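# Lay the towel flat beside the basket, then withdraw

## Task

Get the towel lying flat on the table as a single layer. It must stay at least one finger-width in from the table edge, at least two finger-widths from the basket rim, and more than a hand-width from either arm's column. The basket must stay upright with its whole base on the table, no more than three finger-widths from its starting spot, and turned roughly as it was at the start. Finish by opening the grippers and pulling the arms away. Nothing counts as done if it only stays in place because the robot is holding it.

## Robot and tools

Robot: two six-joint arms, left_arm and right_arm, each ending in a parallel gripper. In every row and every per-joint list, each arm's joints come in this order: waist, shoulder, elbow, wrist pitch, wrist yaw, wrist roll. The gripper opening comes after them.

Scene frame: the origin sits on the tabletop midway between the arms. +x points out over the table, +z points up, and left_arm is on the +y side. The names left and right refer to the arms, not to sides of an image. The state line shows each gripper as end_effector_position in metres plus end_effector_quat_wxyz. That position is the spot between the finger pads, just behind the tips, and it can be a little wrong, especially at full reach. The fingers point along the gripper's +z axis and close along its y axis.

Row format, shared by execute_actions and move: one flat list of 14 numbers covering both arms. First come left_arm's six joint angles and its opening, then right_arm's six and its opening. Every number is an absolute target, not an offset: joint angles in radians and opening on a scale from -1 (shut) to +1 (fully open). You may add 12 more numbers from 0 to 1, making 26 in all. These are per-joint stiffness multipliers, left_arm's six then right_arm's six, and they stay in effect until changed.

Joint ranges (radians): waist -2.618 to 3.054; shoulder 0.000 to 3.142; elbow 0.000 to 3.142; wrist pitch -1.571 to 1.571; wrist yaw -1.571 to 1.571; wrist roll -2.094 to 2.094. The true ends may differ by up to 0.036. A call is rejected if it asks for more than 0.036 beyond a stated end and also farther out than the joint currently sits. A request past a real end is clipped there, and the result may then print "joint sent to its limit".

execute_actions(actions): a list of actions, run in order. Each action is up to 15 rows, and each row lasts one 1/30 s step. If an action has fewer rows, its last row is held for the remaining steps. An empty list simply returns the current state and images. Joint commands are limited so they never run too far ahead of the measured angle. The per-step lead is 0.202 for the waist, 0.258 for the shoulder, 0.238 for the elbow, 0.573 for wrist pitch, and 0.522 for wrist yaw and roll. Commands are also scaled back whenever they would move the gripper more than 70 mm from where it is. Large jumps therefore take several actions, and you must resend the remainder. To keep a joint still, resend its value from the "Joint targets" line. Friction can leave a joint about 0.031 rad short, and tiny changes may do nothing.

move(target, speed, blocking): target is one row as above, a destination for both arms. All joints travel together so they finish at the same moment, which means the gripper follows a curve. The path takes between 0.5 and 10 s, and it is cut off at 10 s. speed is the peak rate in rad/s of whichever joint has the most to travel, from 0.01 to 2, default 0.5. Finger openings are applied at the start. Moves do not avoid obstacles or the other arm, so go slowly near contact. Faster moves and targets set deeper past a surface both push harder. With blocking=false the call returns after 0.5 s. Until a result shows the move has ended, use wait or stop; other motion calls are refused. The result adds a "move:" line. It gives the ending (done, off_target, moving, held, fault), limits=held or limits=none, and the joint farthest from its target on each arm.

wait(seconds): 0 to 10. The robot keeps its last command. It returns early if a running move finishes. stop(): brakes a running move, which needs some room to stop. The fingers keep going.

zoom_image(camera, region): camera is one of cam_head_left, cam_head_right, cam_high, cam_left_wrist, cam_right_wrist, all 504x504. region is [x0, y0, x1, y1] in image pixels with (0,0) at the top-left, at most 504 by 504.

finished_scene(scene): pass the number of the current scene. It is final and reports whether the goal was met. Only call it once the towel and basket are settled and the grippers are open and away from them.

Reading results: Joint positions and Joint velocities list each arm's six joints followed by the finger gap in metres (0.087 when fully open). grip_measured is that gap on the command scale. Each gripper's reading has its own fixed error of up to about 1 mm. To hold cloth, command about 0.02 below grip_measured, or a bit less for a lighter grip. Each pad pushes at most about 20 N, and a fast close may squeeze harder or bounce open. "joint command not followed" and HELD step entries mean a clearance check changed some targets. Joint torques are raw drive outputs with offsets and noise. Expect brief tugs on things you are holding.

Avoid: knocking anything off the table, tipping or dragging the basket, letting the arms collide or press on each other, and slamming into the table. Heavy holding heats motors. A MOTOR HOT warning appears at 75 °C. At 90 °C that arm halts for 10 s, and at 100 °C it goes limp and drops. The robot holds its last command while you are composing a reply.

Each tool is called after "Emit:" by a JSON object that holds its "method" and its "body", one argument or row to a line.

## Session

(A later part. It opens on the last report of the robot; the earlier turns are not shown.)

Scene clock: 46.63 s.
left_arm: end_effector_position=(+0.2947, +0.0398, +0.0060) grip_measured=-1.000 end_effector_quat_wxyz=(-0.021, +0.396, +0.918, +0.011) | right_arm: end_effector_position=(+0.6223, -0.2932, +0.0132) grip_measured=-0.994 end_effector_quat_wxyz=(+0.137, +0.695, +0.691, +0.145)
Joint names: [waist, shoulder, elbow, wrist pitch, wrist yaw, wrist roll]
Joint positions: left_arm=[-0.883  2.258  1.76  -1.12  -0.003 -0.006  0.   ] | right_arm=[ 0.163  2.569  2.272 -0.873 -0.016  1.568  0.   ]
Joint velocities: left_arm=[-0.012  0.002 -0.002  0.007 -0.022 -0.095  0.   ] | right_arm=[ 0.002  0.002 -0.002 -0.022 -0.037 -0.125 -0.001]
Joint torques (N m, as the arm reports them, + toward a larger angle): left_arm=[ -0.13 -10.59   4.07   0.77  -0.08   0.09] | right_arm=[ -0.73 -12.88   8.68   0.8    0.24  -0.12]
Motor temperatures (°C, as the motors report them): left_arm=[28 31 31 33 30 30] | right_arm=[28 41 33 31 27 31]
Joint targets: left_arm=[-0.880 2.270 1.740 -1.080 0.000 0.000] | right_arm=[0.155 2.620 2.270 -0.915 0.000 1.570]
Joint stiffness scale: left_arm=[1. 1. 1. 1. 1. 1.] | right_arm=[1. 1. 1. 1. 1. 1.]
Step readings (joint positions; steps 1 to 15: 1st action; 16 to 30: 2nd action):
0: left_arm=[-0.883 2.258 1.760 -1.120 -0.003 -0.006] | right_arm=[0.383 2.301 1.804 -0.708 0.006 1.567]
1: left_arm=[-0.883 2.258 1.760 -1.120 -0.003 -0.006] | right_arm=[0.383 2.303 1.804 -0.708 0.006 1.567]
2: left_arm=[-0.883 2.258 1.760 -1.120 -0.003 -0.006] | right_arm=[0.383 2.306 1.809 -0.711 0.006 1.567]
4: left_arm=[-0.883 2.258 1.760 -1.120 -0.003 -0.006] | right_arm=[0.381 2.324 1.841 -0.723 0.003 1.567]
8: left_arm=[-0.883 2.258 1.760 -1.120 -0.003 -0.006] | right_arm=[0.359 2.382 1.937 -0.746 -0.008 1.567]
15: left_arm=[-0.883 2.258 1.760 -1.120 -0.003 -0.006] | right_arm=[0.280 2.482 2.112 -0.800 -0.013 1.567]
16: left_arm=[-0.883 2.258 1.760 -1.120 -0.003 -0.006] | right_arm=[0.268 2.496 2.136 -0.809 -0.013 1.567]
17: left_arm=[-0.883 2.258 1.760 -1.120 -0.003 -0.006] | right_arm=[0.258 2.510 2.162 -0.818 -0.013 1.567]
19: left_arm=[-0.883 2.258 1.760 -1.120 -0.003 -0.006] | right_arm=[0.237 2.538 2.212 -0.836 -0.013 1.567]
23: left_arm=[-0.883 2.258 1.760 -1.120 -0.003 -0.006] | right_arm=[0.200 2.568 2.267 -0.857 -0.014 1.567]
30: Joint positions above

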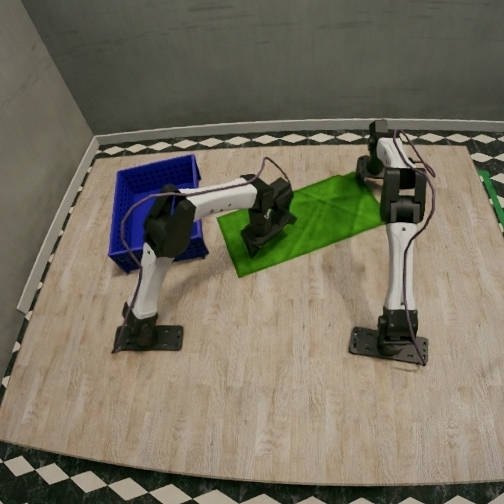

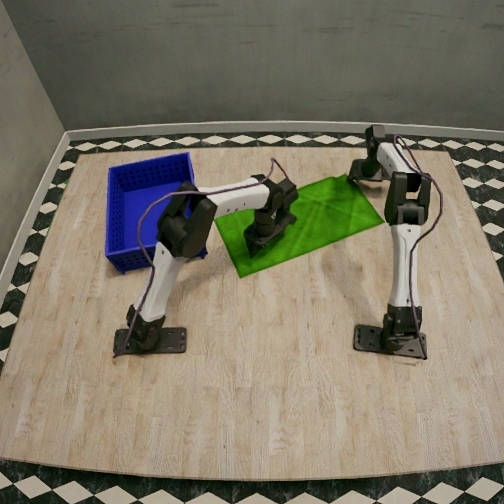

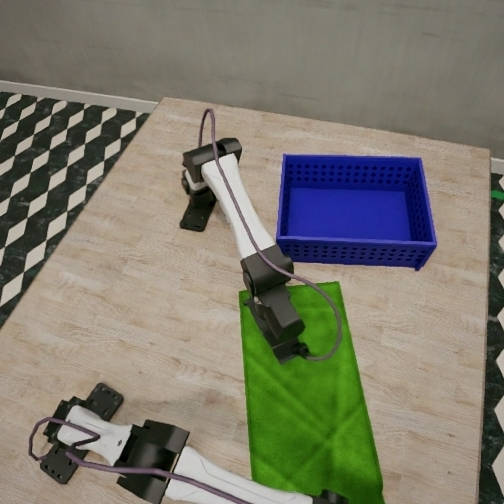

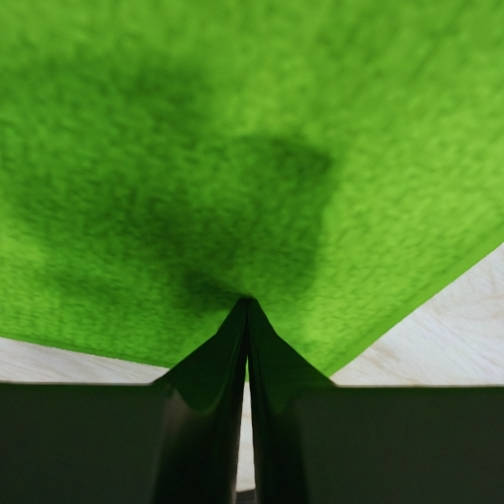

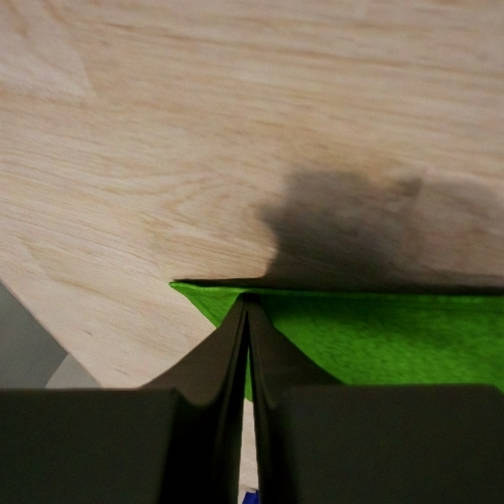

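Emit:
{"method": "execute_actions", "body": {
  "actions": [
    [[-0.88,2.2,1.77,-1.12,0,0,-1,0.165,2.56,2.27,-0.89,0,1.57,-1],[-0.88,2.15,1.8,-1.12,0,0,-1,0.165,2.53,2.27,-0.89,0,1.57,-1]],
    [[-0.88,2.1,1.8,-1.12,0,0,-1,0.2,2.53,2.27,-0.92,0,1.57,-1],[-0.88,2.05,1.8,-1.12,0,0,-1,0.22,2.53,2.27,-0.94,0,1.57,-1]],
    [[-0.88,2.05,1.8,-1.12,0,0,-1,0.22,2.56,2.27,-0.94,0,1.57,-1],[-0.88,2.05,1.8,-1.12,0,0,-1,0.22,2.57,2.27,-0.94,0,1.57,-1],[-0.88,2.05,1.8,-1.12,0,0,-1,0.22,2.58,2.27,-0.94,0,1.57,-1],[-0.88,2.05,1.8,-1.12,0,0,-1,0.22,2.59,2.27,-0.94,0,1.57,-1],[-0.88,2.05,1.8,-1.12,0,0,-1,0.22,2.605,2.27,-0.94,0,1.57,-1]],
    [[-0.88,2.05,1.8,-1.12,0,0,-1,0.195,2.605,2.27,-0.94,0,1.57,-1],[-0.88,2.05,1.8,-1.12,0,0,-1,0.18,2.605,2.27,-0.94,0,1.57,-1],[-0.88,2.05,1.8,-1.12,0,0,-1,0.165,2.605,2.27,-0.94,0,1.57,-1],[-0.88,2.05,1.8,-1.12,0,0,-1,0.15,2.605,2.27,-0.94,0,1.57,-1],[-0.88,2.05,1.8,-1.12,0,0,-1,0.135,2.605,2.27,-0.94,0,1.57,-1],[-0.88,2.05,1.8,-1.12,0,0,-1,0.12,2.605,2.27,-0.94,0,1.57,-1],[-0.88,2.05,1.8,-1.12,0,0,-1,0.105,2.605,2.27,-0.94,0,1.57,-1],[-0.88,2.05,1.8,-1.12,0,0,-1,0.09,2.605,2.27,-0.94,0,1.57,-1]],
    [[-0.88,2.05,1.8,-1.12,0,0,-1,0.09,2.605,2.27,-0.94,0,1.57,-1],[-0.88,2.05,1.8,-1.12,0,0,-1,0.1,2.56,2.27,-0.93,0,1.57,-1],[-0.88,2.05,1.8,-1.12,0,0,-1,0.1,2.53,2.27,-0.93,0,1.57,-1],[-0.88,2.05,1.8,-1.12,0,0,-1,0.1,2.5,2.27,-0.93,0,1.57,-1]]
  ]
}}

Emit:
{"method": "move", "body": {
  "target": [-1.2,0.8,0.9,-1.0,0,0,1,-0.5,0.8,1.0,-1.0,0,0.5,1],
  "speed": 1.2
}}

Scene clock: 50.90 s.
left_arm: end_effector_position=(+0.3081, +0.0255, +0.0854) grip_measured=-1.000 end_effector_quat_wxyz=(+0.079, +0.394, +0.915, -0.033) | right_arm: end_effector_position=(+0.6194, -0.3384, +0.0537) grip_measured=-0.994 end_effector_quat_wxyz=(+0.155, +0.720, +0.660, +0.148)
Joint names: [waist, shoulder, elbow, wrist pitch, wrist yaw, wrist roll]
Joint positions: left_arm=[-0.883  2.058  1.785 -1.125 -0.003 -0.006  0.   ] | right_arm=[ 0.088  2.491  2.277 -0.924 -0.009  1.571  0.   ]
Joint velocities: left_arm=[-0.007 -0.002 -0.007  0.037  0.037 -0.081  0.   ] | right_arm=[-0.007 -0.002 -0.012 -0.022 -0.051 -0.037 -0.   ]
Joint torques (N m, as the arm reports them, + toward a larger angle): left_arm=[ -0.05 -11.2    6.99   0.82  -0.06   0.11] | right_arm=[  0.77 -16.07   8.28   1.28   0.17  -0.14]
Motor temperatures (°C, as the motors report them): left_arm=[28 33 31 33 30 30] | right_arm=[28 42 33 32 27 31]
Joint targets: left_arm=[-0.880 2.050 1.800 -1.120 -0.000 0.000] | right_arm=[0.100 2.500 2.270 -0.930 -0.000 1.570]
Joint stiffness scale: left_arm=[1. 1. 1. 1. 1. 1.] | right_arm=[1. 1. 1. 1. 1. 1.]
Step readings (joint positions; steps 1 to 15: 1st action; 16 to 30: 2nd action; 31 to 45: 3rd action; 46 to 60: 4th action; 61 to 75: 5th action):
0: left_arm=[-0.883 2.258 1.760 -1.120 -0.003 -0.006] | right_arm=[0.163 2.569 2.272 -0.873 -0.016 1.569]
1: left_arm=[-0.883 2.253 1.760 -1.120 -0.003 -0.006] | right_arm=[0.163 2.567 2.272 -0.872 -0.016 1.569]
2: left_arm=[-0.883 2.245 1.760 -1.121 -0.003 -0.006] | right_arm=[0.163 2.563 2.272 -0.873 -0.015 1.569]
4: left_arm=[-0.883 2.215 1.761 -1.122 -0.003 -0.006] | right_arm=[0.163 2.553 2.272 -0.877 -0.013 1.569]
8: left_arm=[-0.883 2.167 1.781 -1.123 -0.003 -0.006] | right_arm=[0.163 2.533 2.272 -0.877 -0.010 1.569]
15: left_arm=[-0.883 2.161 1.785 -1.123 -0.003 -0.006] | right_arm=[0.163 2.529 2.272 -0.878 -0.009 1.569]
16: left_arm=[-0.883 2.159 1.785 -1.123 -0.003 -0.006] | right_arm=[0.165 2.529 2.272 -0.880 -0.008 1.569]
17: left_arm=[-0.883 2.151 1.785 -1.123 -0.003 -0.006] | right_arm=[0.169 2.529 2.272 -0.888 -0.006 1.569]
19: left_arm=[-0.883 2.121 1.785 -1.125 -0.003 -0.006] | right_arm=[0.183 2.529 2.272 -0.902 -0.005 1.569]
23: left_arm=[-0.883 2.063 1.785 -1.125 -0.003 -0.006] | right_arm=[0.215 2.529 2.272 -0.917 -0.005 1.569]
30: left_arm=[-0.883 2.058 1.785 -1.125 -0.003 -0.006] | right_arm=[0.221 2.529 2.272 -0.925 -0.005 1.569]
31: left_arm=[-0.883 2.058 1.785 -1.125 -0.003 -0.006] | right_arm=[0.221 2.529 2.272 -0.925 -0.005 1.569]
32: left_arm=[-0.883 2.058 1.785 -1.125 -0.003 -0.006] | right_arm=[0.221 2.530 2.272 -0.925 -0.005 1.569]
34: left_arm=[-0.883 2.058 1.785 -1.125 -0.003 -0.006] | right_arm=[0.221 2.536 2.272 -0.925 -0.005 1.569]
38: left_arm=[-0.883 2.058 1.785 -1.125 -0.003 -0.006] | right_arm=[0.221 2.563 2.273 -0.923 -0.009 1.571]
45: left_arm=[-0.883 2.058 1.785 -1.125 -0.003 -0.006] | right_arm=[0.221 2.564 2.277 -0.920 -0.008 1.571]
46: left_arm=[-0.883 2.058 1.785 -1.125 -0.003 -0.006] | right_arm=[0.219 2.564 2.277 -0.920 -0.008 1.571]
47: left_arm=[-0.883 2.058 1.785 -1.125 -0.003 -0.006] | right_arm=[0.217 2.564 2.277 -0.920 -0.009 1.571]
49: left_arm=[-0.883 2.058 1.785 -1.125 -0.003 -0.006] | right_arm=[0.206 2.564 2.277 -0.920 -0.013 1.571]
53: left_arm=[-0.883 2.058 1.785 -1.125 -0.003 -0.006] | right_arm=[0.152 2.564 2.277 -0.920 -0.016 1.571]
60: left_arm=[-0.883 2.058 1.785 -1.125 -0.003 -0.006] | right_arm=[0.080 2.564 2.277 -0.920 -0.016 1.571]
61: left_arm=[-0.883 2.058 1.785 -1.125 -0.003 -0.006] | right_arm=[0.081 2.564 2.277 -0.920 -0.015 1.571]
62: left_arm=[-0.883 2.058 1.785 -1.125 -0.003 -0.006] | right_arm=[0.081 2.563 2.277 -0.920 -0.013 1.571]
64: left_arm=[-0.883 2.058 1.785 -1.125 -0.003 -0.006] | right_arm=[0.083 2.554 2.277 -0.922 -0.011 1.571]
68: left_arm=[-0.883 2.058 1.785 -1.125 -0.003 -0.006] | right_arm=[0.087 2.513 2.277 -0.925 -0.009 1.571]
75: Joint positions above

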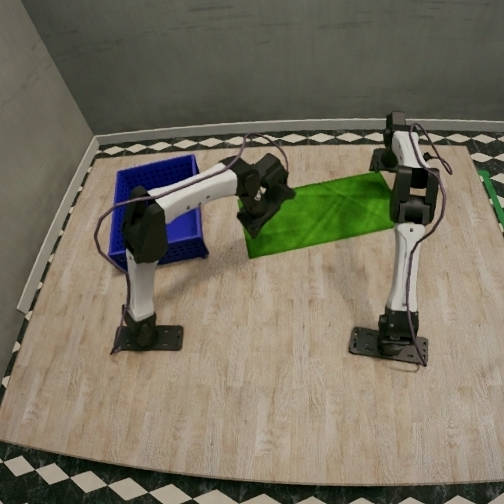

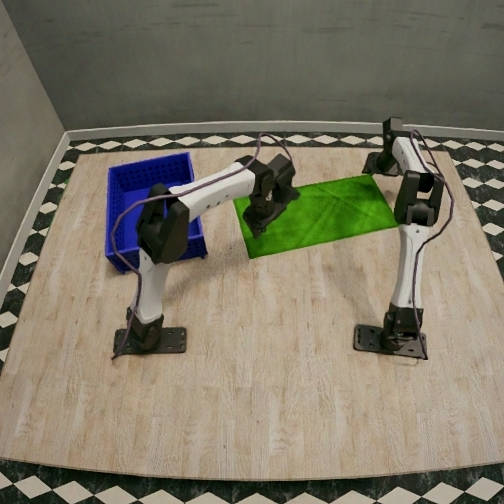

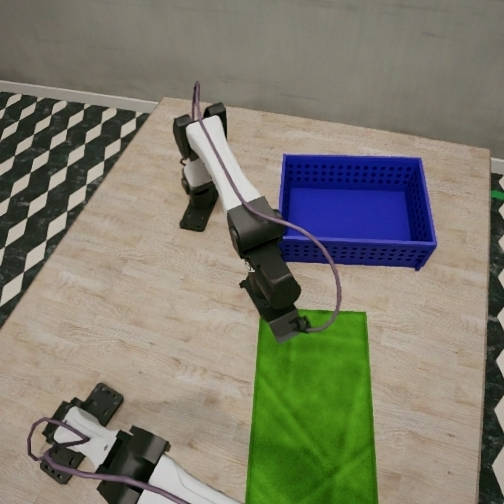

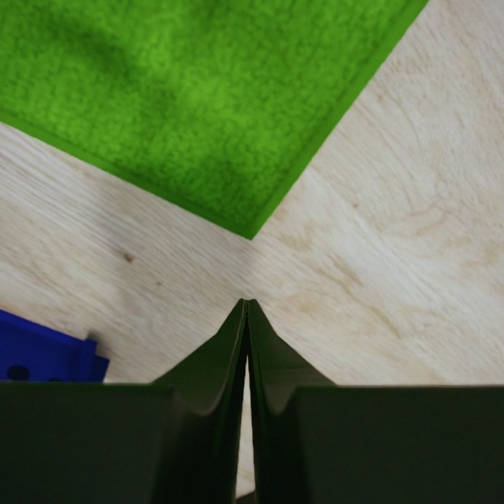

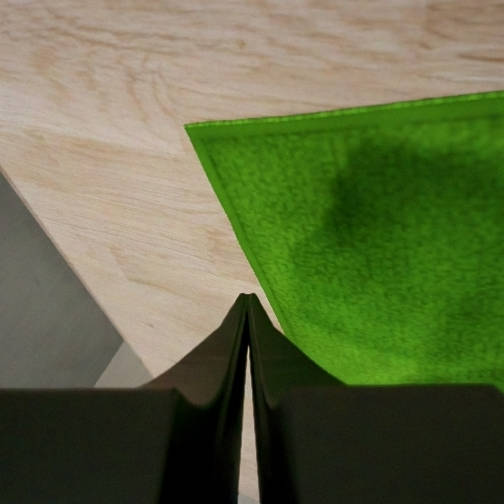

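Scene clock: 53.23 s.
left_arm: end_effector_position=(+0.1201, +0.1413, +0.1647) grip_measured=+0.990 end_effector_quat_wxyz=(+0.267, +0.504, +0.804, -0.168) | right_arm: end_effector_position=(+0.2156, -0.4472, +0.2138) grip_measured=+1.000 end_effector_quat_wxyz=(+0.385, +0.508, +0.770, -0.027)
Joint names: [waist, shoulder, elbow, wrist pitch, wrist yaw, wrist roll]
Joint positions: left_arm=[-1.19   0.819  0.915 -1.026 -0.003 -0.006  0.087] | right_arm=[-0.487  0.812  1.022 -0.989 -0.006  0.506  0.087]
Joint velocities: left_arm=[-0.002 -0.007 -0.012 -0.007 -0.022 -0.022  0.001] | right_arm=[ 0.012  0.012 -0.002 -0.051  0.037  0.081  0.   ]
Joint torques (N m, as the arm reports them, + toward a larger angle): left_arm=[-1.08 -2.04  5.07  1.67 -0.09  0.08] | right_arm=[-1.19 -1.41  6.78  1.96  0.11 -0.2 ]
Motor temperatures (°C, as the motors report them): left_arm=[28 33 31 33 30 30] | right_arm=[28 42 34 32 27 31]
Joint targets: left_arm=[-1.200 0.800 0.900 -1.000 0.000 -0.000] | right_arm=[-0.500 0.800 1.000 -1.000 0.000 0.500]
Joint stiffness scale: left_arm=[1. 1. 1. 1. 1. 1.] | right_arm=[1. 1. 1. 1. 1. 1.]
move: off_target (left_arm, right_arm); limits=none; left_arm: farthest joint: the wrist pitch, 0.026 radians from its target (0.125 radians at the start); right_arm: farthest joint: the elbow, 0.022 radians from its target (1.277 radians at the start)

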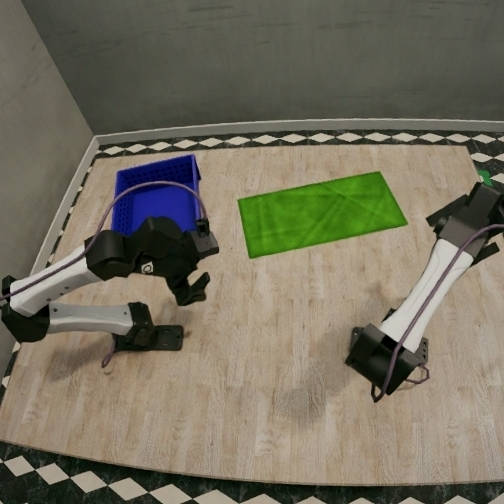

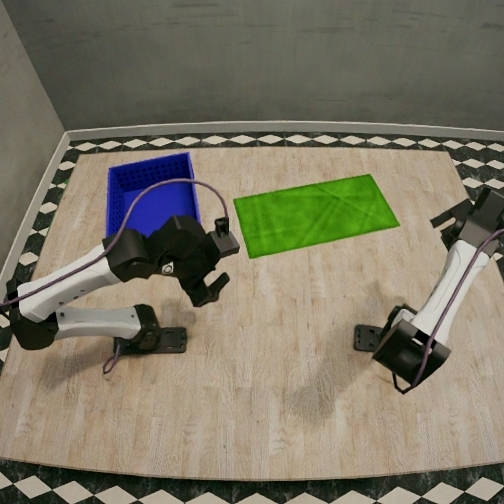

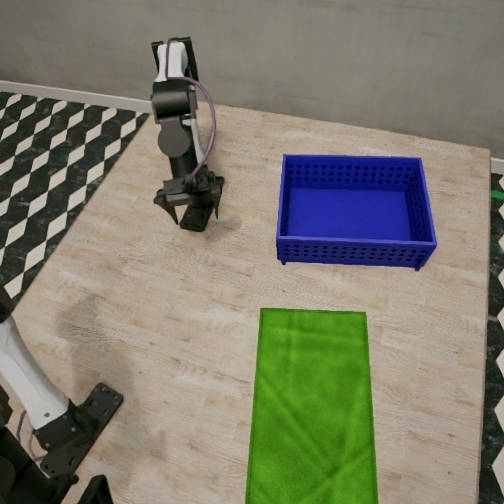

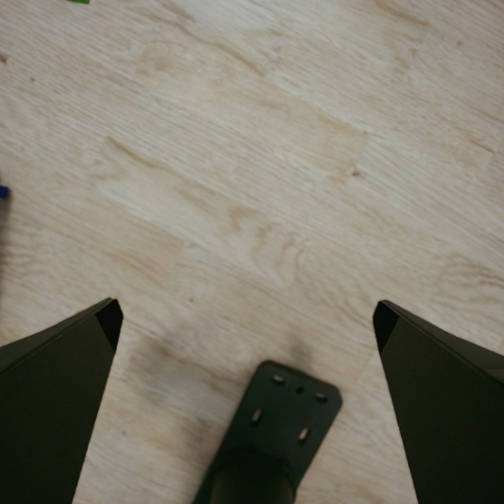

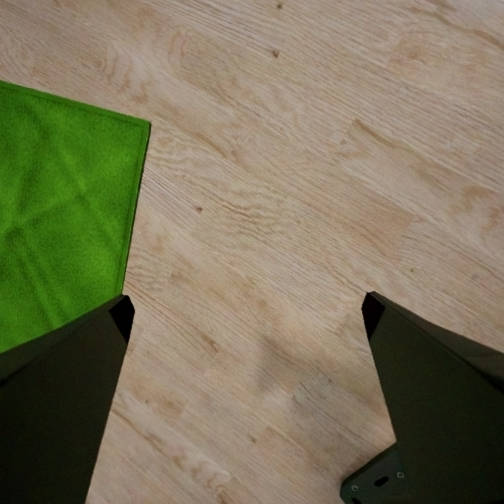

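Emit:
{"method": "finished_scene", "body": {
  "scene": 1
}}

The scene is finished: the task was done.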